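# Two robots shelve bins across a locked-door wall

## Task

The connecting door is locked, so use the flow rack, which passes through the wall in both directions. Place the bin holding parts on the work bench and the empty bin on the shelf unit's flat top, with each bin's whole underside inside the edges of its surface. Then open the grippers and move the robots away. Bins that stay put only because a robot is holding them do not count. Neither robot may fall over or finish leaning, or the task fails.

## Robot and tools

Robots: r1 and r2 are identical Hello Robot Stretch 3 units. Each has a two-wheel base (0.33 m long, 0.34 m wide, passive caster at the rear), a mast with a lift, and a telescoping arm that reaches out to the robot's right. The arm ends in a wrist (yaw, pitch, roll) and a two-finger gripper. The base cannot slide sideways, so to move the gripper forward or back you drive the base. Turns pivot about the point between the drive wheels, 0.05 m behind the front edge. With the arm retracted and the wrist folded, a turn sweeps a 0.28 m radius; an unfolded, level wrist reaches beyond that.

Frames: the base frame has its origin on the floor midway between the drive wheels, with x forward, y left and z up. Each robot reports only in its own frames, so the two robots can be located relative to each other only through images, lidar_m, wrist_depth_mm and head_depth_mm. The odometry frame is the base frame as it was at scene start. base_odometry comes from wheel rotation, so slipping is counted as travel. Heading is in radians, positive to the left, -3.142 to 3.142. hand_pose is given in the base frame, at the point where the closed fingertips meet. With all wrist joints at 0, its x axis is up, its y axis points toward the mast and its z axis points to the rear.

execute_actions: the argument "actions" is a list holding one action or none. An empty list just reports state and images. An action is an object keyed by "r1" and/or "r2", and each robot may take the following:
- "base": exactly one of {"translate_m": d} or {"rotate_rad": d}. translate_m is a relative drive in metres, -1 to 1, positive forward, measured from the base's last reported position. rotate_rad is a relative turn in radians, -3.2 to 3.2, positive counter-clockwise (left).
- "joints": absolute targets by name. lift_m is 0 to 1.1 (arm height). arm_m is 0 to 0.52 (extension). wrist_yaw_rad is -1.345 to 4.42 (0 points along the arm, positive swings toward the front, 3.0 is folded over the base). wrist_pitch_rad is -1.57 to 0.451 (0 is level, negative tips the fingers down). wrist_roll_rad is -2.911 to 2.911. gripper_m is -0.089 to 0.179 (larger is wider; the real fingertip gap is 0.007 to 0.025 m less, and zero below 0.007). head_pan_rad is -3.953 to 1.73 (0 looks ahead, -1.57 looks along the arm). head_tilt_rad is -1.53 to 0.419 (negative looks down).
- "contact_limits": {"arm_m": effort %, 1 to 100}. The arm halts with contact_stop when its effort reaches that level, and the cap stays in force until the next action.
All motions in one action start together, and no action lasts more than 15 s. Any robot, base or joint left out of an action may still be pushing toward its earlier target. "cameras" is a list of camera names (r1_head_camera, r1_nav_camera, r1_wrist_camera, r2_head_camera, r2_nav_camera, r2_wrist_camera) or "all". Omitting it, or passing null, returns every camera; [] returns none. One bad key, value or camera name rejects the whole call and nothing moves. If a result reports a stop, any later calls in the same reply are skipped.

wait: "seconds" from 0 to 10. It sends no command and returns state and images.
zoom_image: "camera" plus "region" [x0, y0, x1, y1] in pixels, with (0, 0) at the top left and at most 504x504. It works only on full images from the latest result.
finished_scene: "scene" is the current scene number. It ends the scene permanently and reports whether the goal was met. Replying without any tool call ends all the work.

Results: base_status and joint_status describe how the last accepted action ended.
- "done": the target was reached (for the base, the wheels turned the commanded amount, even if they slipped).
- "off_target": the motion stopped short and may still be pushing.
- contact_stop, time_out, torque_fault: the target is dropped. A contact-stopped arm or lift goes slack until it is commanded again. A torque_fault leaves the wrist limp for 10 s.
on_its_own covers joints this call did not command; there, "held at" is the held target, not the actual position. motor_effort is a percentage, positive toward higher joint values, with the peak in brackets; it carries sizable fixed bias and noise. An effort at rest outside its normal range suggests a load or a push.

lidar_m: 12 distances in metres, one per 30-degree sector, starting straight ahead and going counter-clockwise (4th left, 7th behind, 10th right). It scans a plane 0.17 m above the floor with a range of 0.15 to 12 m; "-" means nothing was seen. It misses transparent things and sometimes thin legs, sees the other robot, and is partly blocked by the robot's own body when the lift is low.
wrist_depth_mm: a 7x7 grid of median depths, 45 to 1000 mm. head_depth_mm is the same kind of grid, 280 to 4000 mm, laid out as the sideways head image.
base_tilt: degrees, positive for leaning forward or right, with up to about 4 degrees of fixed bias. turned_by_wheels and turned_by_imu give the rotation since the last result.

Cameras: head and nav cameras turn with the head pan and tilt; the wrist camera rides on the gripper. Image sizes are 896x504 (head), 672x504 (nav, fisheye) and 644x364 (wrist). T_world_to_cam maps the carrying robot's base frame into the camera frame and is only approximate.

Speed: with lift_m < 0.30, arm_m < 0.03 and wrist_yaw_rad > 2.54, the base can reach 0.30 m/s and 1.9 rad/s. Otherwise it is limited to 0.10 m/s and 0.63 rad/s.

Gripper: to grasp, command a value below the object's width. To release, command at least 0.02 above the value at which contact happened. Neither the reading nor "done" shows whether something is held, and squeezing too hard triggers a force reduction that can let the object slip.

Avoid:
- Robot-to-robot contact. Pressing fails the run, and nothing in the state reports touching. Equal commands can differ by up to 2.5 cm of travel per metre, which matters when both robots carry one load.
- Folding or unfolding the wrist unless lift_m is 0.32 to 0.95, pitch is -0.4 and roll is about 0.
- Yaw below -0.4 without pitch at -0.5 or lower.
- Arm pushes with the gripper above about 0.45 m, repeat pushes after a contact_stop, and driving while holding or hooking something fixed. All of these can tip a robot.
If a robot snags or leans, reverse the last move in small steps, free the gripper, and lower lift_m to about 0.2. Drops, slams and wrist overloads also count against you. While you are thinking, the robots keep holding their last command.

Each tool is called after "Request:" by a JSON object that holds its "method" and its "body".

## Session

Request:
{"method": "execute_actions", "body": {"actions": []}}

Scene clock: 0.00 s.
r1.base_odometry: x=+0.000 y=+0.000 heading=+0.000 (m, m, rad; r1's odometry frame)
r1.turned_by_wheels: +0.000 (rad since the last result)
r1.turned_by_imu: +0.000 (rad since the last result)
r1.base_tilt: forward=-1.9 right=+1.4 (deg)
r1.lidar_m: 1.61 1.31 1.18 1.18 1.16 1.19 1.43 1.45 3.10 2.90 1.79 1.60
r1.head_depth_mm: 1469 1466 1473 1462 1463 1447 1454 / 1528 1519 1512 1510 1510 1506 1510 / 1572 1577 1573 1560 1559 1562 1549 / 1640 1631 1620 1638 1622 1608 1600 / 1684 1684 1688 1677 1674 1667 1662 / 1733 1747 1749 1739 1748 1735 1739 / 1748 1792 1780 1800 1765 1777 1770
r1.base_status: not commanded
r1.joint_positions: lift_m=+0.480 arm_m=-0.001 wrist_yaw_rad=+2.946 wrist_pitch_rad=-0.621 wrist_roll_rad=+0.020 gripper_m=+0.037 head_pan_rad=+0.015 head_tilt_rad=-0.021
r1.joint_status: not commanded
r1.motor_effort: left_wheel=+0 right_wheel=+0 lift_m=+32 arm_m=+0 wrist_yaw_rad=+0 wrist_pitch_rad=+6 wrist_roll_rad=+0 gripper_m=+0 head_pan_rad=-1 head_tilt_rad=+2 (%)
r1.hand_pose: x=+0.0166 y=+0.0470 z=+0.4500 quat_wxyz=(+0.283, +0.697, +0.147, +0.642) (m; r1's base frame)
r1.wrist_depth_mm: - - - - - - - / - - - - - - - / - - - - - - - / 884 - 870 874 841 852 848 / 762 741 773 778 754 742 756 / 668 679 - 656 680 643 659 / 596 612 - 584 568 583 584
r2.base_odometry: x=+0.000 y=+0.000 heading=+0.000 (m, m, rad; r2's odometry frame)
r2.turned_by_wheels: +0.000 (rad since the last result)
r2.turned_by_imu: +0.000 (rad since the last result)
r2.base_tilt: forward=+0.6 right=-2.2 (deg)
r2.lidar_m: 1.39 1.98 3.58 2.33 1.90 1.31 0.96 0.73 0.71 0.75 1.06 1.32
r2.head_depth_mm: 1270 1274 1272 1270 1263 1258 1262 / 1361 1359 1359 1356 1358 1353 1341 / 1453 1464 1458 1449 1461 1459 1455 / 1567 1585 1578 1586 1579 1573 1560 / 1660 1728 1733 1712 1711 1706 1709 / 1672 1890 1898 1897 1868 1870 1872 / 1630 2097 2083 2099 2085 2070 2051
r2.base_status: not commanded
r2.joint_positions: lift_m=+0.367 arm_m=+0.002 wrist_yaw_rad=+3.005 wrist_pitch_rad=-0.384 wrist_roll_rad=-0.019 gripper_m=+0.037 head_pan_rad=-0.015 head_tilt_rad=-0.012
r2.joint_status: not commanded
r2.motor_effort: left_wheel=-1 right_wheel=+0 lift_m=+26 arm_m=+0 wrist_yaw_rad=+0 wrist_pitch_rad=+6 wrist_roll_rad=+0 gripper_m=+0 head_pan_rad=-1 head_tilt_rad=+2 (%)
r2.hand_pose: x=+0.0098 y=+0.0790 z=+0.3869 quat_wxyz=(+0.181, +0.695, +0.089, +0.690) (m; r2's base frame)
r2.wrist_depth_mm: - - - - - - - / - - - - - - - / - - - - - - - / 964 963 999 976 981 948 944 / 773 775 - 778 807 766 773 / 642 643 - 637 660 638 629 / 543 544 545 561 549 541 542
pictures: r1_head_camera (sideways: a quarter turn clockwise sets it upright), r1_nav_camera (sideways: a quarter turn counterclockwise sets it upright), r1_wrist_camera, r2_head_camera (sideways: a quarter turn clockwise sets it upright), r2_nav_camera (sideways: a quarter turn counterclockwise sets it upright), r2_wrist_camera
Images, in order (width x height): r1_head_camera 896x504, r1_nav_camera 672x504, r1_wrist_camera 644x364, r2_head_camera 896x504, r2_nav_camera 672x504, r2_wrist_camera 644x364.

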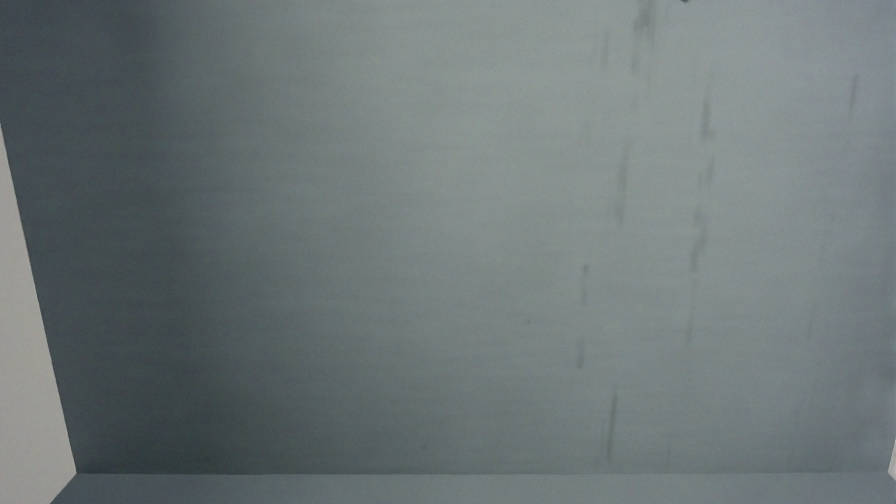

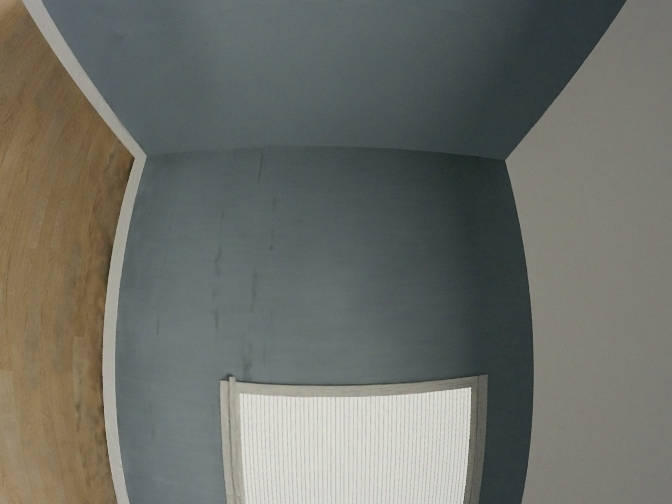

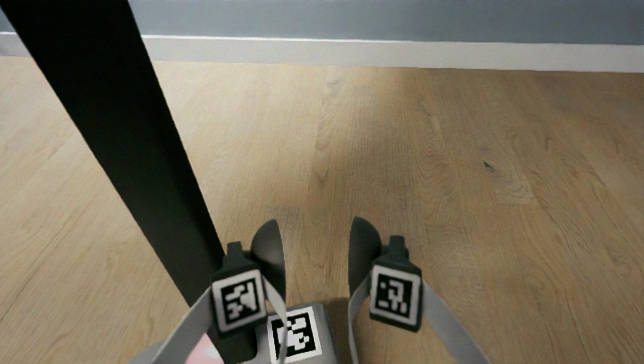

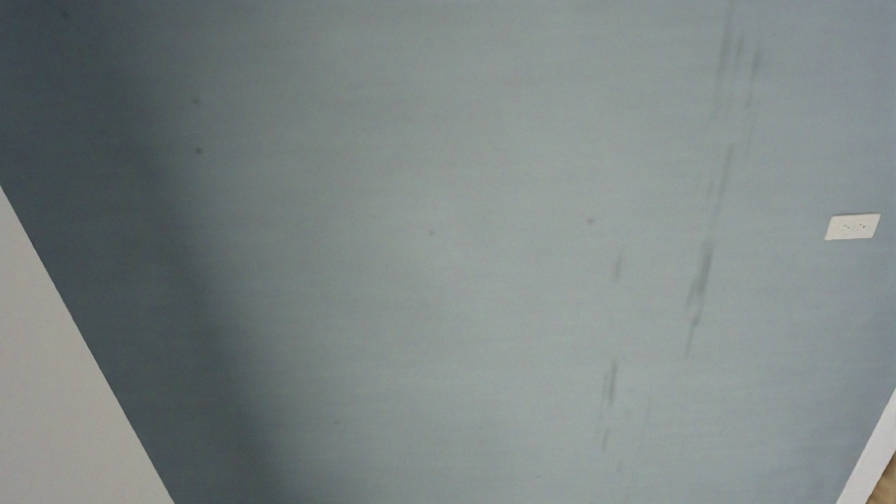

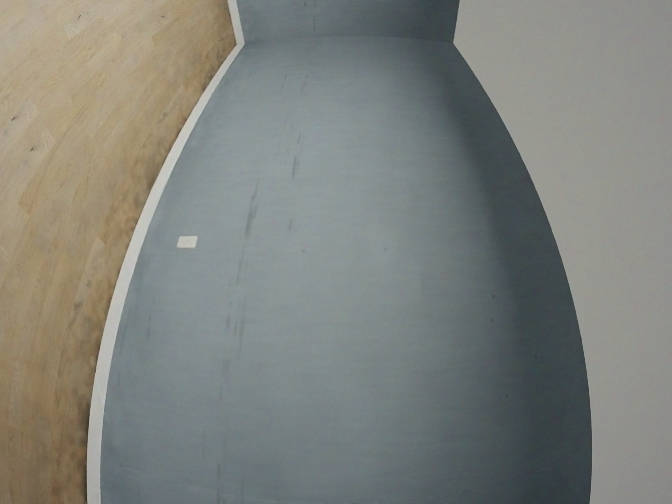

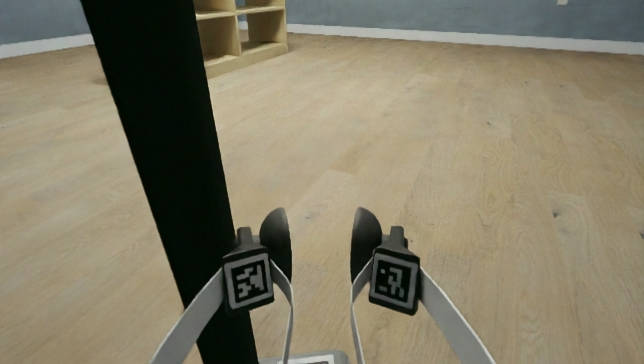

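Request:
{"method": "execute_actions", "body": {"actions": [{"r1":{"joints":{"head_pan_rad":-2.0,"head_tilt_rad":-0.4,"wrist_pitch_rad":-0.4,"lift_m":0.27}},"r2":{"joints":{"head_pan_rad":1.7,"head_tilt_rad":-0.4,"lift_m":0.27}}}], "cameras": ["r1_head_camera","r1_nav_camera","r2_head_camera","r2_nav_camera"]}}

Scene clock: 4.60 s.
r1.base_odometry: x=+0.000 y=+0.000 heading=+0.000 (m, m, rad; r1's odometry frame)
r1.turned_by_wheels: +0.000 (rad since the last result)
r1.turned_by_imu: -0.001 (rad since the last result)
r1.base_tilt: forward=-1.9 right=+1.4 (deg)
r1.lidar_m: 1.61 1.32 1.18 1.18 1.16 1.19 1.43 1.45 3.12 2.90 1.79 1.60
r1.head_depth_mm: 2777 2958 3191 3305 2398 1779 1410 / 2720 2918 3130 3192 2399 1782 1410 / 2703 2884 3060 3212 2404 1770 1413 / 2684 2865 3027 3193 2411 1766 1418 / 2624 2785 2977 3151 2403 1773 1408 / 2559 2732 2960 3119 2352 1774 1408 / 2564 2737 2929 3036 2370 1766 1410
r1.base_status: not commanded
r1.joint_positions: lift_m=+0.271 arm_m=-0.001 wrist_yaw_rad=+2.946 wrist_pitch_rad=-0.420 wrist_roll_rad=+0.020 gripper_m=+0.037 head_pan_rad=-1.993 head_tilt_rad=-0.395
r1.joint_status: all done
r1.motor_effort: left_wheel=+1(1) right_wheel=+0(0) lift_m=+14(28) arm_m=+0(0) wrist_yaw_rad=+1(0) wrist_pitch_rad=+9(10) wrist_roll_rad=+0(0) gripper_m=+0(0) head_pan_rad=-5(49) head_tilt_rad=-1(20) (%)
r1.hand_pose: x=+0.0224 y=+0.0763 z=+0.2829 quat_wxyz=(+0.215, +0.709, +0.077, +0.667) (m; r1's base frame)
r1.wrist_depth_mm: - - - - - - - / - - - - - - - / - - 990 - 977 973 956 / 782 - 764 759 732 751 730 / 622 - 638 617 604 605 589 / 529 512 - 519 527 514 505 / 467 - - 445 424 439 434
r2.base_odometry: x=+0.000 y=+0.000 heading=+0.000 (m, m, rad; r2's odometry frame)
r2.turned_by_wheels: +0.000 (rad since the last result)
r2.turned_by_imu: -0.001 (rad since the last result)
r2.base_tilt: forward=+0.6 right=-2.1 (deg)
r2.lidar_m: 1.40 1.98 3.56 2.33 1.90 1.31 0.96 0.73 0.71 0.75 1.06 1.33
r2.head_depth_mm: 3245 3415 3608 3657 2373 1749 1399 / 3484 3656 3934 3194 2403 1773 1408 / 3726 - - 2807 2432 1788 1424 / - - - 2480 2365 1823 1424 / 3937 - - 2313 2181 1832 1436 / 3607 3783 3932 3762 2362 1920 - / 3364 3479 3637 - - - -
r2.base_status: not commanded
r2.joint_positions: lift_m=+0.271 arm_m=+0.002 wrist_yaw_rad=+3.005 wrist_pitch_rad=-0.384 wrist_roll_rad=-0.019 gripper_m=+0.037 head_pan_rad=+1.693 head_tilt_rad=-0.395
r2.joint_status: all done
r2.motor_effort: left_wheel=+0(1) right_wheel=+0(0) lift_m=+11(23) arm_m=+0(1) wrist_yaw_rad=+0(1) wrist_pitch_rad=+6(6) wrist_roll_rad=+0(0) gripper_m=+0(0) head_pan_rad=+3(37) head_tilt_rad=-3(28) (%)
r2.hand_pose: x=+0.0098 y=+0.0790 z=+0.2912 quat_wxyz=(+0.181, +0.695, +0.089, +0.690) (m; r2's base frame)
r2.wrist_depth_mm: - - - - - - - / - - - - - - - / - - - - - - - / 795 793 771 786 779 776 769 / 623 628 - 613 652 621 615 / 512 517 - 531 531 512 514 / 454 - - - 440 441 439
pictures: r1_head_camera (sideways: a quarter turn clockwise sets it upright), r1_nav_camera (sideways: a quarter turn counterclockwise sets it upright), r2_head_camera (sideways: a quarter turn clockwise sets it upright), r2_nav_camera (sideways: a quarter turn counterclockwise sets it upright)
camera_calibration (this result's frames):
r1_head_camera: T_world_to_cam=[[0.149202, 0.344321, -0.926921, 1.22745], [0.916588, -0.399831, -0.000985572, 0.00168246], [-0.370951, -0.849457, -0.375256, 0.450319], [0, 0, 0, 1]] pos_world=[-0.0176338, -0.0394374, 1.30674]
r1_nav_camera: T_world_to_cam=[[-0.123622, -0.313979, 0.941347, -1.18652], [-0.910564, 0.412969, 0.0181636, 0.0374309], [-0.39445, -0.854911, -0.33695, 0.404951], [0, 0, 0, 1]] pos_world=[0.0471374, -0.0418014, 1.25269]
r2_head_camera: T_world_to_cam=[[-0.00216334, -0.35145, -0.936204, 1.23836], [-0.988133, -0.143036, 0.0559788, -0.0591974], [-0.153584, 0.925215, -0.34697, 0.412235], [0, 0, 0, 1]] pos_world=[0.00749699, 0.0453469, 1.3057]
r2_nav_camera: T_world_to_cam=[[-0.0424654, 0.410175, 0.911018, -1.14453], [0.995694, 0.0925813, 0.00472874, 0.0424363], [-0.0824036, 0.907296, -0.41234, 0.495449], [0, 0, 0, 1]] pos_world=[-0.0500296, 0.0160089, 1.24678]
Images, in order (width x height): r1_head_camera 896x504, r1_nav_camera 672x504, r2_head_camera 896x504, r2_nav_camera 672x504.

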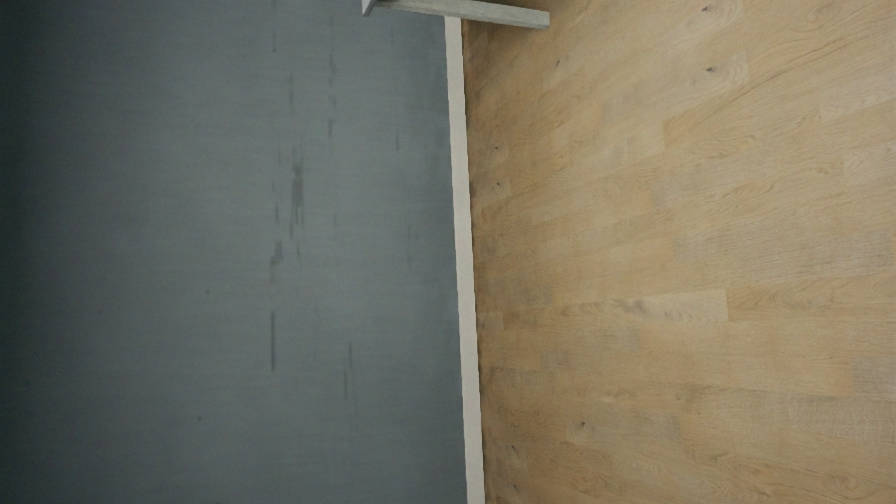

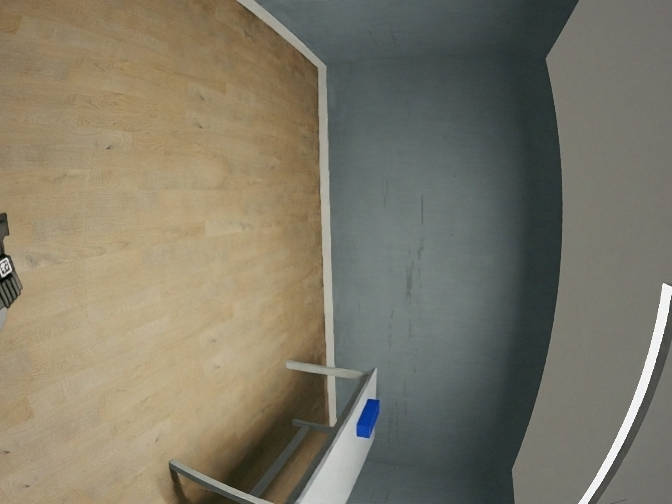

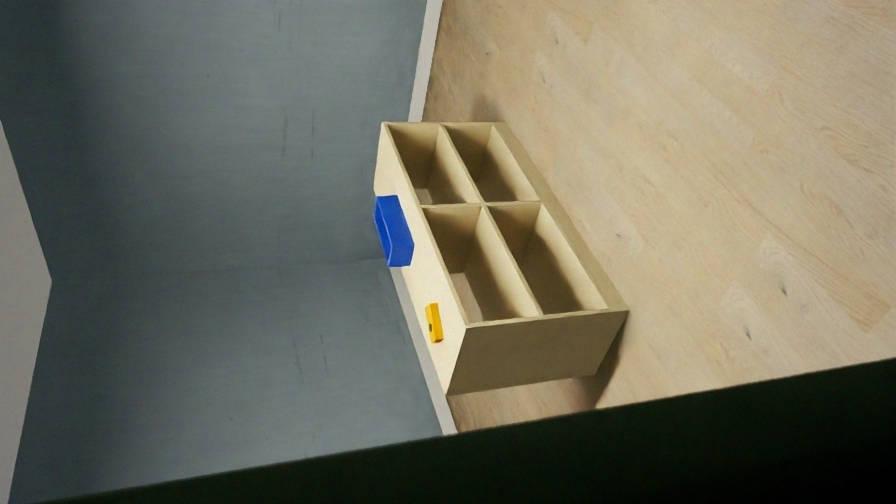

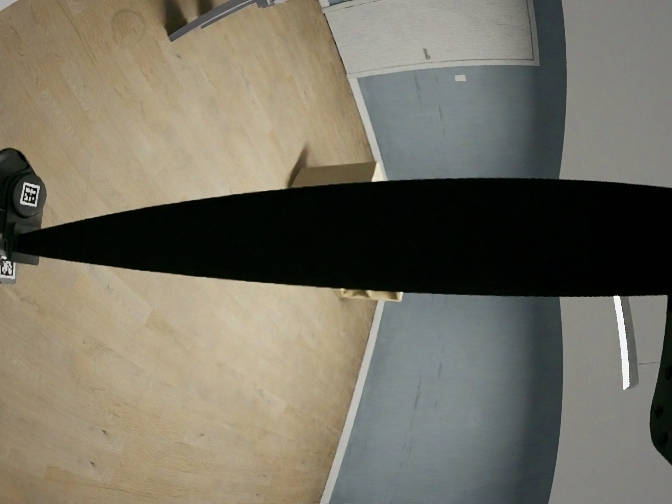

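Request:
{"method": "execute_actions", "body": {"actions": [{"r1":{"base":{"rotate_rad":-2.0},"joints":{"head_pan_rad":-1.2}},"r2":{"base":{"rotate_rad":1.3},"joints":{"head_pan_rad":1.25}}}], "cameras": ["r1_head_camera","r1_nav_camera","r2_head_camera","r2_nav_camera"]}}

Scene clock: 10.23 s.
r1.base_odometry: x=+0.000 y=+0.000 heading=-2.000 (m, m, rad; r1's odometry frame)
r1.turned_by_wheels: -2.000 (rad since the last result)
r1.turned_by_imu: -2.027 (rad since the last result)
r1.base_tilt: forward=-1.9 right=+1.4 (deg)
r1.lidar_m: 3.12 2.54 1.72 1.60 1.62 1.27 1.18 1.19 1.16 1.51 1.43 2.39
r1.head_depth_mm: 2542 2744 2900 3013 2372 1781 1405 / 2622 2768 2973 3128 2392 1775 1407 / 2708 2837 3039 3231 2392 1781 1407 / 2732 2903 3136 3245 2397 1780 1410 / 2770 2954 3188 3354 2289 1775 1410 / 2871 3038 3278 1950 2277 1777 1410 / 2903 3143 3355 1659 2171 1656 1412
r1.base_status: done
r1.joint_positions: lift_m=+0.271 arm_m=-0.001 wrist_yaw_rad=+2.946 wrist_pitch_rad=-0.420 wrist_roll_rad=+0.020 gripper_m=+0.037 head_pan_rad=-1.207 head_tilt_rad=-0.396
r1.joint_status: all done
r1.motor_effort: left_wheel=+2(9) right_wheel=-4(13) lift_m=+14(14) arm_m=-1(1) wrist_yaw_rad=+0(1) wrist_pitch_rad=+9(9) wrist_roll_rad=+0(0) gripper_m=+0(0) head_pan_rad=+4(50) head_tilt_rad=+0(2) (%)
r1.hand_pose: x=+0.0224 y=+0.0763 z=+0.2830 quat_wxyz=(+0.215, +0.709, +0.077, +0.667) (m; r1's base frame)
r1.wrist_depth_mm: - - - - - - - / - - - - - - - / - - 991 995 972 964 986 / 786 - 775 762 745 743 737 / 633 - 645 624 603 601 590 / 528 508 - 511 522 507 512 / 472 - - 445 428 435 434
r2.base_odometry: x=+0.000 y=+0.000 heading=+1.300 (m, m, rad; r2's odometry frame)
r2.turned_by_wheels: +1.300 (rad since the last result)
r2.turned_by_imu: +1.300 (rad since the last result)
r2.base_tilt: forward=+0.8 right=-2.3 (deg)
r2.lidar_m: 2.83 1.90 3.40 1.30 0.81 0.71 0.71 0.84 1.33 1.33 1.56 2.81
r2.head_depth_mm: 2900 3096 3278 3373 2411 1755 1389 / 2939 3059 3245 3434 2391 1793 1408 / 2924 3118 3276 3506 2442 1795 1413 / 2971 3131 3302 3325 1670 1742 1417 / 2948 3143 3368 3498 2191 1832 1439 / 2892 2807 2695 2410 2194 1848 1451 / 1962 1984 1918 1835 1633 1727 1461
r2.base_status: done
r2.joint_positions: lift_m=+0.271 arm_m=+0.002 wrist_yaw_rad=+3.005 wrist_pitch_rad=-0.384 wrist_roll_rad=-0.019 gripper_m=+0.037 head_pan_rad=+1.257 head_tilt_rad=-0.396
r2.joint_status: all done
r2.motor_effort: left_wheel=-3(11) right_wheel=+4(14) lift_m=+11(11) arm_m=+0(0) wrist_yaw_rad=+0(0) wrist_pitch_rad=+6(6) wrist_roll_rad=+0(0) gripper_m=+0(0) head_pan_rad=-4(30) head_tilt_rad=-3(3) (%)
r2.hand_pose: x=+0.0098 y=+0.0790 z=+0.2912 quat_wxyz=(+0.181, +0.695, +0.089, +0.690) (m; r2's base frame)
r2.wrist_depth_mm: 704 - - - - - - / 715 - - - - - - / 744 913 - - - - - / 722 794 787 781 769 777 783 / 624 625 - 613 646 625 619 / 515 522 - 538 543 521 511 / 457 - - - 440 436 438
pictures: r1_head_camera (sideways: a quarter turn clockwise sets it upright), r1_nav_camera (sideways: a quarter turn counterclockwise sets it upright), r2_head_camera (sideways: a quarter turn clockwise sets it upright), r2_nav_camera (sideways: a quarter turn counterclockwise sets it upright)
camera_calibration (this result's frames):
r1_head_camera: T_world_to_cam=[[-0.138334, 0.349376, -0.926715, 1.22894], [0.930657, 0.365892, -0.000979715, 0.00158902], [0.338735, -0.862589, -0.375765, 0.446652], [0, 0, 0, 1]] pos_world=[0.0172286, -0.0446654, 1.30671]
r1_nav_camera: T_world_to_cam=[[0.134949, -0.309842, 0.941162, -1.18785], [-0.935691, -0.352354, 0.0181656, 0.0375815], [0.325993, -0.883088, -0.337466, 0.401229], [0, 0, 0, 1]] pos_world=[0.0646666, -0.000484303, 1.25268]
r2_head_camera: T_world_to_cam=[[-0.150527, -0.318466, -0.935906, 1.23887], [-0.956177, 0.287386, 0.0559973, -0.0594164], [0.251133, 0.903321, -0.347769, 0.410806], [0, 0, 0, 1]] pos_world=[0.0265049, 0.0405243, 1.30566]
r2_nav_camera: T_world_to_cam=[[0.134844, 0.390519, 0.910666, -1.14515], [0.941754, -0.336268, 0.00475369, 0.0427329], [0.308084, 0.856982, -0.413116, 0.494077], [0, 0, 0, 1]] pos_world=[-0.0380446, 0.0381567, 1.24676]
Images, in order (width x height): r1_head_camera 896x504, r1_nav_camera 672x504, r2_head_camera 896x504, r2_nav_camera 672x504.

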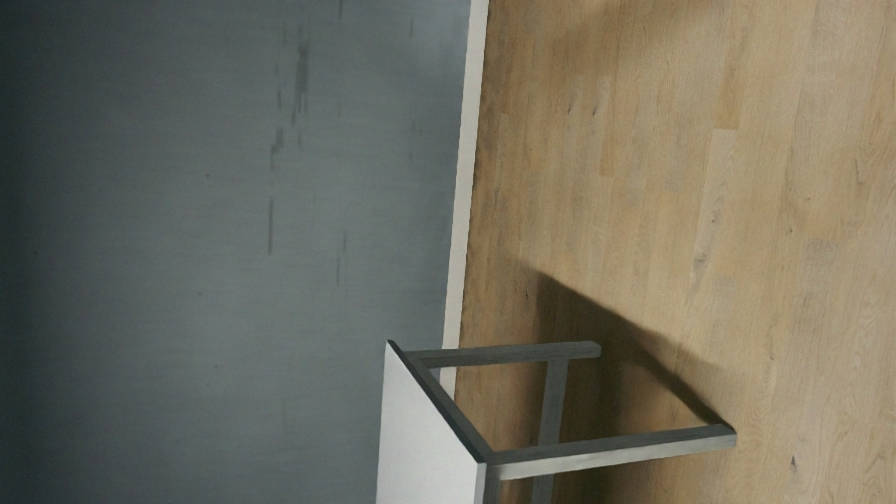

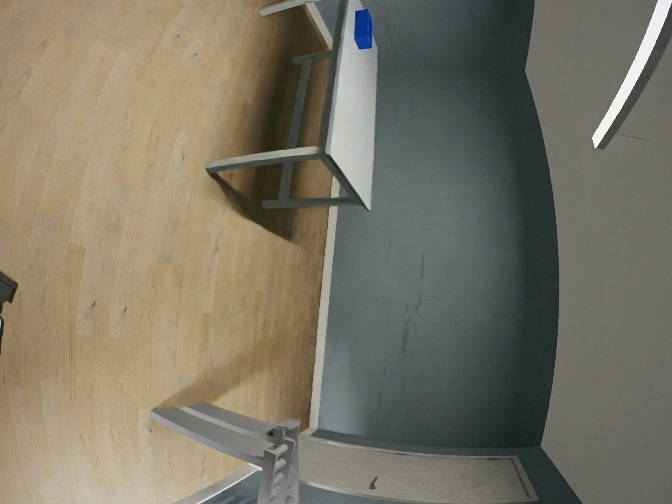

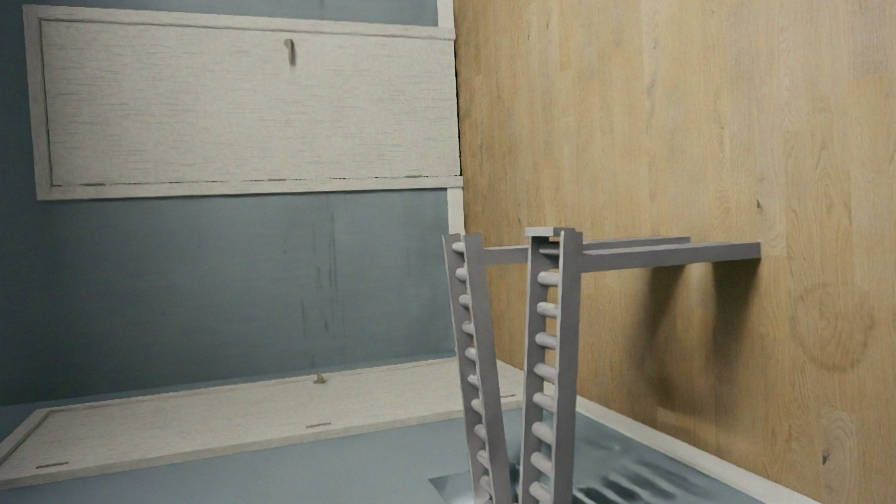

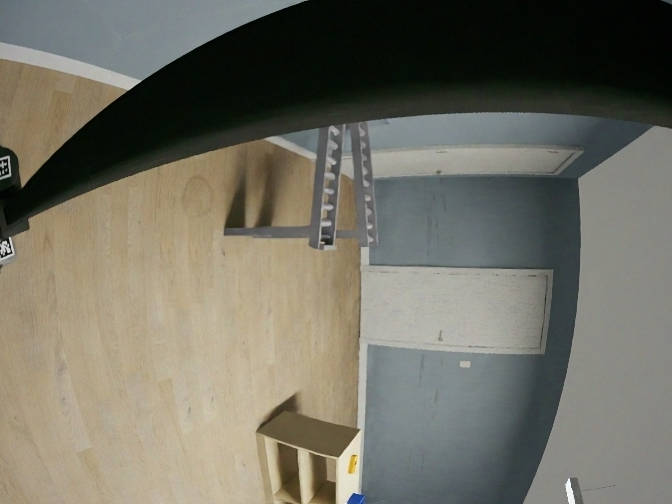

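Request:
{"method": "execute_actions", "body": {"actions": [{"r1":{"base":{"rotate_rad":-0.245},"joints":{"head_pan_rad":-1.57,"head_tilt_rad":-0.8}},"r2":{"base":{"rotate_rad":0.166},"joints":{"head_pan_rad":-1.57,"head_tilt_rad":-0.8}}}], "cameras": []}}

Request:
{"method": "execute_actions", "body": {"actions": [{"r1":{"base":{"translate_m":1}},"r2":{"base":{"translate_m":1}}}], "cameras": []}}

Request:
{"method": "execute_actions", "body": {"actions": [{"r1":{"base":{"translate_m":0.86}},"r2":{"base":{"translate_m":1}}}], "cameras": []}}

Request:
{"method": "execute_actions", "body": {"actions": [{"r1":{"base":{"rotate_rad":0.415}},"r2":{"base":{"rotate_rad":2.665}}}], "cameras": ["r1_head_camera","r1_nav_camera","r2_head_camera","r2_nav_camera"]}}

Scene clock: 20.43 s.
r1.base_odometry: x=+0.000 y=+0.000 heading=-2.245 (m, m, rad; r1's odometry frame)
r1.turned_by_wheels: -0.245 (rad since the last result)
r1.turned_by_imu: -0.249 (rad since the last result)
r1.base_tilt: forward=-1.9 right=+1.5 (deg)
r1.lidar_m: 2.50 3.12 1.96 1.61 1.60 1.44 1.19 1.18 1.30 1.16 2.00 1.44
r1.head_depth_mm: 1573 1649 1801 1801 1539 1306 1136 / 1830 1830 2114 1855 1542 1317 1144 / 2178 2144 1329 1754 1531 1300 1138 / 2683 2844 1640 1781 1539 1305 1138 / 2760 2972 2332 1852 1535 1306 1137 / 2666 2943 2341 1854 1523 1311 1134 / 2591 2861 2319 1847 1526 1303 1133
r1.base_status: done
r1.joint_positions: lift_m=+0.271 arm_m=-0.001 wrist_yaw_rad=+2.946 wrist_pitch_rad=-0.420 wrist_roll_rad=+0.020 gripper_m=+0.037 head_pan_rad=-1.563 head_tilt_rad=-0.790
r1.joint_status: all done
r1.motor_effort: left_wheel=+1(8) right_wheel=-3(11) lift_m=+14(14) arm_m=+0(0) wrist_yaw_rad=+0(0) wrist_pitch_rad=+9(9) wrist_roll_rad=+0(0) gripper_m=-1(0) head_pan_rad=-5(35) head_tilt_rad=-3(21) (%)
r1.hand_pose: x=+0.0224 y=+0.0763 z=+0.2830 quat_wxyz=(+0.215, +0.709, +0.077, +0.667) (m; r1's base frame)
r1.wrist_depth_mm: - - - - - - - / - - - - - - - / - - - 989 968 949 950 / 792 - 779 759 758 735 736 / 639 - 630 605 604 592 591 / 523 503 - 512 527 499 496 / 460 - - 439 421 435 435
r2.base_odometry: x=+0.000 y=+0.000 heading=+1.466 (m, m, rad; r2's odometry frame)
r2.turned_by_wheels: +0.166 (rad since the last result)
r2.turned_by_imu: +0.165 (rad since the last result)
r2.base_tilt: forward=+0.7 right=-2.2 (deg)
r2.lidar_m: 2.33 1.90 1.30 1.08 0.75 0.71 0.73 0.95 1.33 1.35 1.77 3.58
r2.head_depth_mm: 1095 1233 1402 1615 1508 1282 1112 / 1148 1297 1476 1714 1529 1297 1124 / 1215 1367 1578 1791 1543 1307 1130 / 1264 1460 1684 1864 1568 1318 1139 / 1339 1544 1824 1943 1584 1332 1146 / 1415 1660 1953 1963 1598 1337 1150 / 1504 1765 2118 1989 1612 1353 1163
r2.base_status: done
r2.joint_positions: lift_m=+0.271 arm_m=+0.002 wrist_yaw_rad=+3.005 wrist_pitch_rad=-0.384 wrist_roll_rad=-0.019 gripper_m=+0.037 head_pan_rad=-1.563 head_tilt_rad=-0.790
r2.joint_status: all done
r2.motor_effort: left_wheel=-3(12) right_wheel=+4(12) lift_m=+11(11) arm_m=+0(0) wrist_yaw_rad=+0(0) wrist_pitch_rad=+6(6) wrist_roll_rad=+0(0) gripper_m=+0(1) head_pan_rad=-3(37) head_tilt_rad=-5(30) (%)
r2.hand_pose: x=+0.0098 y=+0.0790 z=+0.2912 quat_wxyz=(+0.181, +0.695, +0.089, +0.690) (m; r2's base frame)
r2.wrist_depth_mm: 625 - - - - - - / 648 - - - - - - / 662 797 - - - - - / 672 778 795 773 768 769 785 / 625 634 - 618 642 631 629 / 517 516 - 533 530 508 513 / 445 - - - 441 439 436
pictures: none
No camera images: the call's "cameras" was empty. Leave "cameras" out to get every camera's image.

Scene clock: 25.37 s.
r1.base_odometry: x=-0.624 y=-0.781 heading=-2.245 (m, m, rad; r1's odometry frame)
r1.turned_by_wheels: +0.000 (rad since the last result)
r1.turned_by_imu: +0.002 (rad since the last result)
r1.base_tilt: forward=-1.9 right=+1.4 (deg)
r1.lidar_m: 1.52 2.19 2.37 1.95 1.94 2.15 2.13 1.64 1.62 0.87 1.51 1.53
r1.head_depth_mm: 2794 2885 2360 1855 1538 1314 1138 / 2784 3032 2345 1857 1531 1304 1133 / 2661 2912 2353 1858 1540 1308 1128 / 2563 2841 2352 1849 1535 1303 1135 / 2479 2725 2256 1811 1455 1297 1137 / 2395 2579 996 1798 1526 1303 1137 / 2289 1311 963 1751 1533 1314 1134
r1.base_status: done
r1.joint_positions: lift_m=+0.271 arm_m=-0.001 wrist_yaw_rad=+2.946 wrist_pitch_rad=-0.419 wrist_roll_rad=+0.020 gripper_m=+0.037 head_pan_rad=-1.563 head_tilt_rad=-0.790
r1.joint_status: not commanded
r1.motor_effort: left_wheel=+2(8) right_wheel=-3(9) lift_m=+14(14) arm_m=+1(0) wrist_yaw_rad=+0(0) wrist_pitch_rad=+9(9) wrist_roll_rad=+0(0) gripper_m=+0(0) head_pan_rad=-5(5) head_tilt_rad=-1(2) (%)
r1.hand_pose: x=+0.0224 y=+0.0764 z=+0.2831 quat_wxyz=(+0.215, +0.709, +0.077, +0.667) (m; r1's base frame)
r1.wrist_depth_mm: - - - - - - - / - - - - - - - / - - - 992 952 976 971 / 785 - 771 750 754 758 740 / 644 - 645 607 607 599 593 / 521 513 - 517 519 504 498 / 465 - - 442 430 440 436
r2.base_odometry: x=+0.105 y=+0.994 heading=+1.466 (m, m, rad; r2's odometry frame)
r2.turned_by_wheels: +0.000 (rad since the last result)
r2.turned_by_imu: +0.003 (rad since the last result)
r2.base_tilt: forward=+0.7 right=-2.3 (deg)
r2.lidar_m: 1.83 1.37 1.07 1.47 1.36 1.60 1.64 1.86 1.77 1.81 2.36 2.71
r2.head_depth_mm: 1473 1637 1875 1845 1518 1284 1121 / 1551 1739 1999 1872 1529 1297 1125 / 1623 1840 2122 1886 1539 1312 1132 / 1708 1962 2213 1899 1562 1321 1146 / 1801 2087 2339 1920 1565 1330 1153 / 1913 2214 2433 1948 1590 1342 1151 / 2033 2391 2594 1979 1600 1350 1169
r2.base_status: done
r2.joint_positions: lift_m=+0.271 arm_m=+0.002 wrist_yaw_rad=+3.005 wrist_pitch_rad=-0.384 wrist_roll_rad=-0.019 gripper_m=+0.037 head_pan_rad=-1.563 head_tilt_rad=-0.790
r2.joint_status: not commanded
r2.motor_effort: left_wheel=-4(9) right_wheel=+4(12) lift_m=+10(10) arm_m=+0(0) wrist_yaw_rad=-1(0) wrist_pitch_rad=+6(6) wrist_roll_rad=+0(0) gripper_m=+0(0) head_pan_rad=-3(3) head_tilt_rad=-5(5) (%)
r2.hand_pose: x=+0.0098 y=+0.0790 z=+0.2912 quat_wxyz=(+0.181, +0.695, +0.089, +0.690) (m; r2's base frame)
r2.wrist_depth_mm: - - - - - - - / - - - - - - - / - - - - - - 951 / 783 795 785 773 801 785 773 / 615 614 - 617 654 629 617 / 512 519 - 532 529 511 515 / 451 - - - 436 440 442
pictures: none
No camera images: the call's "cameras" was empty. Leave "cameras" out to get every camera's image.

Scene clock: 30.30 s.
r1.base_odometry: x=-1.161 y=-1.454 heading=-2.245 (m, m, rad; r1's odometry frame)
r1.turned_by_wheels: +0.000 (rad since the last result)
r1.turned_by_imu: +0.002 (rad since the last result)
r1.base_tilt: forward=-2.0 right=+1.4 (deg)
r1.lidar_m: 1.39 1.38 1.53 2.24 2.23 2.47 2.94 2.31 1.10 1.23 1.22 0.73
r1.head_depth_mm: 2537 1331 968 1760 1544 1312 1140 / 2470 1326 969 1702 1546 1312 1136 / 2368 1320 970 841 1538 1307 1138 / 2277 1322 964 809 1538 1315 1139 / 2239 2377 966 784 1524 1306 1139 / 2128 2302 960 761 1530 1308 1139 / 2090 2205 833 758 1464 1301 1134
r1.base_status: done
r1.joint_positions: lift_m=+0.271 arm_m=-0.001 wrist_yaw_rad=+2.946 wrist_pitch_rad=-0.419 wrist_roll_rad=+0.020 gripper_m=+0.037 head_pan_rad=-1.563 head_tilt_rad=-0.790
r1.joint_status: not commanded
r1.motor_effort: left_wheel=+1(9) right_wheel=-3(8) lift_m=+14(14) arm_m=-1(0) wrist_yaw_rad=+0(1) wrist_pitch_rad=+9(9) wrist_roll_rad=+0(0) gripper_m=+0(0) head_pan_rad=-5(5) head_tilt_rad=-2(3) (%)
r1.hand_pose: x=+0.0224 y=+0.0764 z=+0.2831 quat_wxyz=(+0.215, +0.709, +0.077, +0.667) (m; r1's base frame)
r1.wrist_depth_mm: - - - - - - - / - - - - - - - / - - - - 967 974 961 / 788 - 757 780 754 736 748 / 641 - 642 614 612 612 590 / 520 501 - 511 519 517 497 / 465 - - 444 431 433 430
r2.base_odometry: x=+0.210 y=+1.989 heading=+1.465 (m, m, rad; r2's odometry frame)
r2.turned_by_wheels: +0.000 (rad since the last result)
r2.turned_by_imu: +0.003 (rad since the last result)
r2.base_tilt: forward=+0.7 right=-2.2 (deg)
r2.lidar_m: 1.85 0.85 0.58 0.84 0.80 1.91 2.55 2.33 2.21 2.26 1.91 1.81
r2.head_depth_mm: 1865 2083 2277 1837 1510 1286 1118 / 1952 2187 2369 1871 1531 1300 1127 / 2034 2304 2437 1880 1554 1307 1133 / 2145 2438 2485 1917 1554 1319 1143 / 2266 2611 2498 1929 1576 1329 1148 / 2322 2532 2535 1952 1591 1338 1157 / 2080 2217 2341 2006 1614 1351 1166
r2.base_status: done
r2.joint_positions: lift_m=+0.271 arm_m=+0.002 wrist_yaw_rad=+3.005 wrist_pitch_rad=-0.384 wrist_roll_rad=-0.019 gripper_m=+0.037 head_pan_rad=-1.563 head_tilt_rad=-0.790
r2.joint_status: not commanded
r2.motor_effort: left_wheel=-4(10) right_wheel=+4(14) lift_m=+11(11) arm_m=+0(0) wrist_yaw_rad=+1(0) wrist_pitch_rad=+6(6) wrist_roll_rad=+0(0) gripper_m=+0(0) head_pan_rad=-4(2) head_tilt_rad=-5(5) (%)
r2.hand_pose: x=+0.0098 y=+0.0790 z=+0.2912 quat_wxyz=(+0.181, +0.695, +0.089, +0.690) (m; r2's base frame)
r2.wrist_depth_mm: - - 811 - 715 714 725 / - - - - - - - / - - 859 843 861 843 863 / 775 792 790 736 705 660 631 / 616 618 - 611 655 623 587 / 508 520 - 527 536 506 501 / 452 - - - 442 439 436
pictures: none
No camera images: the call's "cameras" was empty. Leave "cameras" out to get every camera's image.

Scene clock: 33.20 s.
r1.base_odometry: x=-1.161 y=-1.454 heading=-1.830 (m, m, rad; r1's odometry frame)
r1.turned_by_wheels: +0.415 (rad since the last result)
r1.turned_by_imu: +0.420 (rad since the last result)
r1.base_tilt: forward=-2.0 right=+1.4 (deg)
r1.lidar_m: 1.38 1.47 2.13 2.23 2.37 2.98 2.31 1.10 1.25 1.22 0.73 1.41
r1.head_depth_mm: 2117 2326 970 766 1534 1302 1140 / 2118 2299 971 785 1540 1302 1142 / 2142 2280 933 785 1536 1307 1140 / 2144 2284 851 787 1528 1310 1136 / 2168 2292 849 789 1534 1302 1131 / 2164 2329 832 785 1530 1308 1132 / 2170 2373 963 786 1526 1250 1129
r1.base_status: done
r1.joint_positions: lift_m=+0.271 arm_m=-0.001 wrist_yaw_rad=+2.946 wrist_pitch_rad=-0.419 wrist_roll_rad=+0.020 gripper_m=+0.037 head_pan_rad=-1.563 head_tilt_rad=-0.791
r1.joint_status: not commanded
r1.motor_effort: left_wheel=-2(6) right_wheel=+3(12) lift_m=+14(14) arm_m=+0(0) wrist_yaw_rad=+0(0) wrist_pitch_rad=+9(9) wrist_roll_rad=+0(0) gripper_m=+0(0) head_pan_rad=-5(5) head_tilt_rad=-2(3) (%)
r1.hand_pose: x=+0.0224 y=+0.0764 z=+0.2831 quat_wxyz=(+0.215, +0.709, +0.077, +0.667) (m; r1's base frame)
r1.wrist_depth_mm: - - - - - - - / - - - - - - - / - - - 974 962 986 930 / 770 - 777 742 754 749 754 / 621 - 639 616 606 602 588 / 536 512 - 508 526 508 504 / 465 - - 438 427 438 433
r2.base_odometry: x=+0.210 y=+1.989 heading=-2.153 (m, m, rad; r2's odometry frame)
r2.turned_by_wheels: +2.665 (rad since the last result)
r2.turned_by_imu: +2.666 (rad since the last result)
r2.base_tilt: forward=+0.7 right=-2.3 (deg)
r2.lidar_m: 1.91 2.58 2.31 2.21 2.28 1.90 1.81 0.85 0.86 0.58 0.81 0.80
r2.head_depth_mm: 2166 2458 2343 919 1059 1207 1116 / 2162 2460 2391 923 1066 1225 1122 / 2162 2486 2441 930 978 1227 1135 / 2159 2433 2472 968 1064 1239 1141 / 2178 2453 2523 1018 1075 1246 1147 / 2168 2439 2553 1037 1084 1238 1158 / 2157 2422 2586 994 1086 1235 1170
r2.base_status: done
r2.joint_positions: lift_m=+0.271 arm_m=+0.002 wrist_yaw_rad=+3.005 wrist_pitch_rad=-0.384 wrist_roll_rad=-0.019 gripper_m=+0.037 head_pan_rad=-1.563 head_tilt_rad=-0.791
r2.joint_status: not commanded
r2.motor_effort: left_wheel=-4(11) right_wheel=+4(15) lift_m=+11(10) arm_m=-1(0) wrist_yaw_rad=+0(0) wrist_pitch_rad=+6(6) wrist_roll_rad=+0(0) gripper_m=+0(0) head_pan_rad=-3(3) head_tilt_rad=-5(5) (%)
r2.hand_pose: x=+0.0098 y=+0.0790 z=+0.2912 quat_wxyz=(+0.181, +0.695, +0.089, +0.690) (m; r2's base frame)
r2.wrist_depth_mm: - - - - - - - / - - - - - - - / - - - - - - - / 797 797 771 791 786 782 800 / 622 617 - 612 646 619 617 / 511 515 - 525 529 511 514 / 450 - - - 444 440 437
pictures: r1_head_camera (sideways: a quarter turn clockwise sets it upright), r1_nav_camera (sideways: a quarter turn counterclockwise sets it upright), r2_head_camera (sideways: a quarter turn clockwise sets it upright), r2_nav_camera (sideways: a quarter turn counterclockwise sets it upright)
camera_calibration (this result's frames):
r1_head_camera: T_world_to_cam=[[-0.0102595, 0.703395, -0.710725, 0.946534], [0.999836, 0.0178215, 0.00320481, -0.00428019], [0.0149204, -0.710576, -0.703462, 0.874972], [0, 0, 0, 1]] pos_world=[0.000935472, -0.0439767, 1.28825]
r1_nav_camera: T_world_to_cam=[[0.0209423, -0.673662, 0.738743, -0.923192], [-0.999772, -0.0111042, 0.0182161, 0.0379162], [-0.00406829, -0.738956, -0.673741, 0.840772], [0, 0, 0, 1]] pos_world=[0.0606618, -0.000204751, 1.24777]
r2_head_camera: T_world_to_cam=[[0.039801, 0.682761, -0.729557, 0.968635], [0.998179, 0.00595619, 0.0600299, -0.0765577], [0.0453314, -0.730618, -0.68128, 0.845989], [0, 0, 0, 1]] pos_world=[-0.000484272, -0.0427956, 1.28763]
r2_nav_camera: T_world_to_cam=[[-0.00228329, -0.731572, 0.68176, -0.845889], [-0.999721, 0.0176978, 0.0156427, 0.040405], [-0.0235094, -0.681534, -0.731408, 0.910183], [0, 0, 0, 1]] pos_world=[0.0598602, 0.000776831, 1.24178]
Images, in order (width x height): r1_head_camera 896x504, r1_nav_camera 672x504, r2_head_camera 896x504, r2_nav_camera 672x504.

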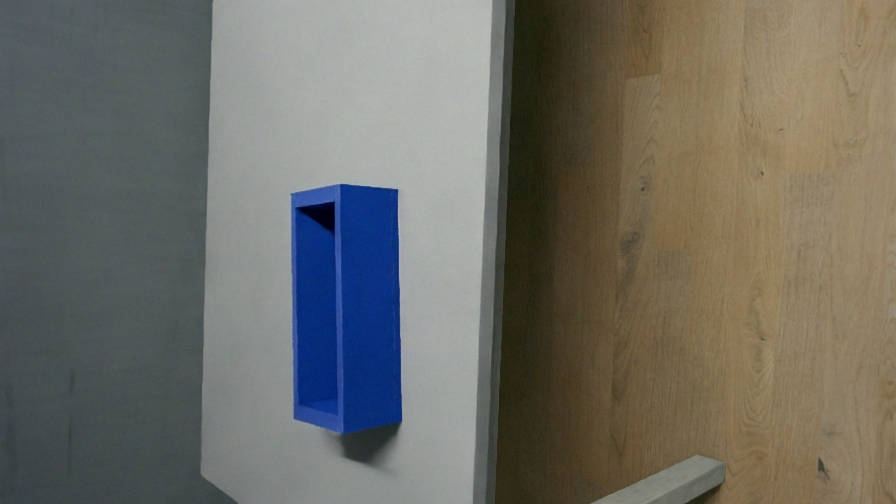

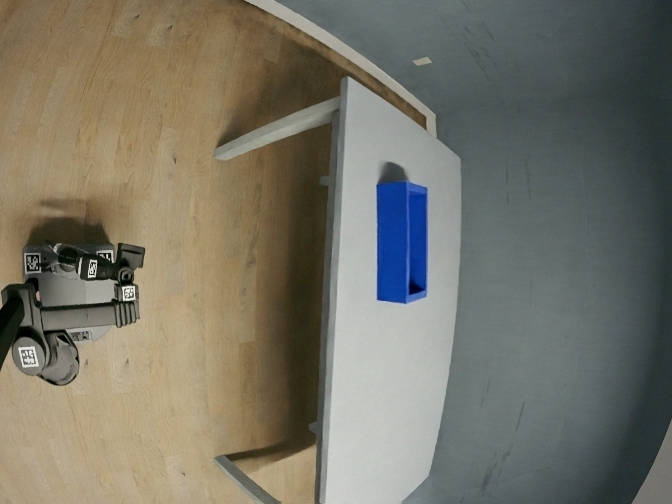

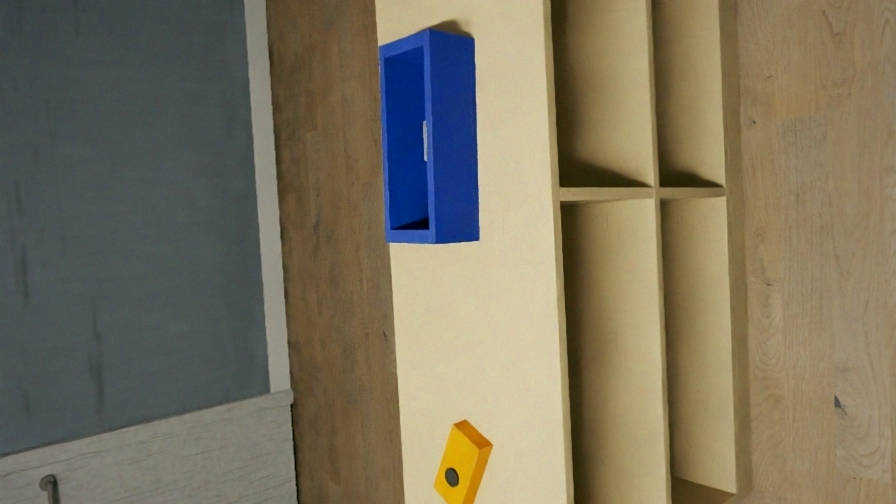

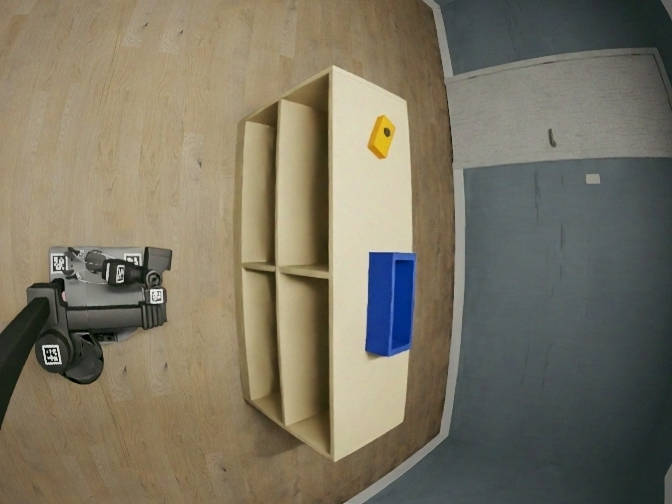

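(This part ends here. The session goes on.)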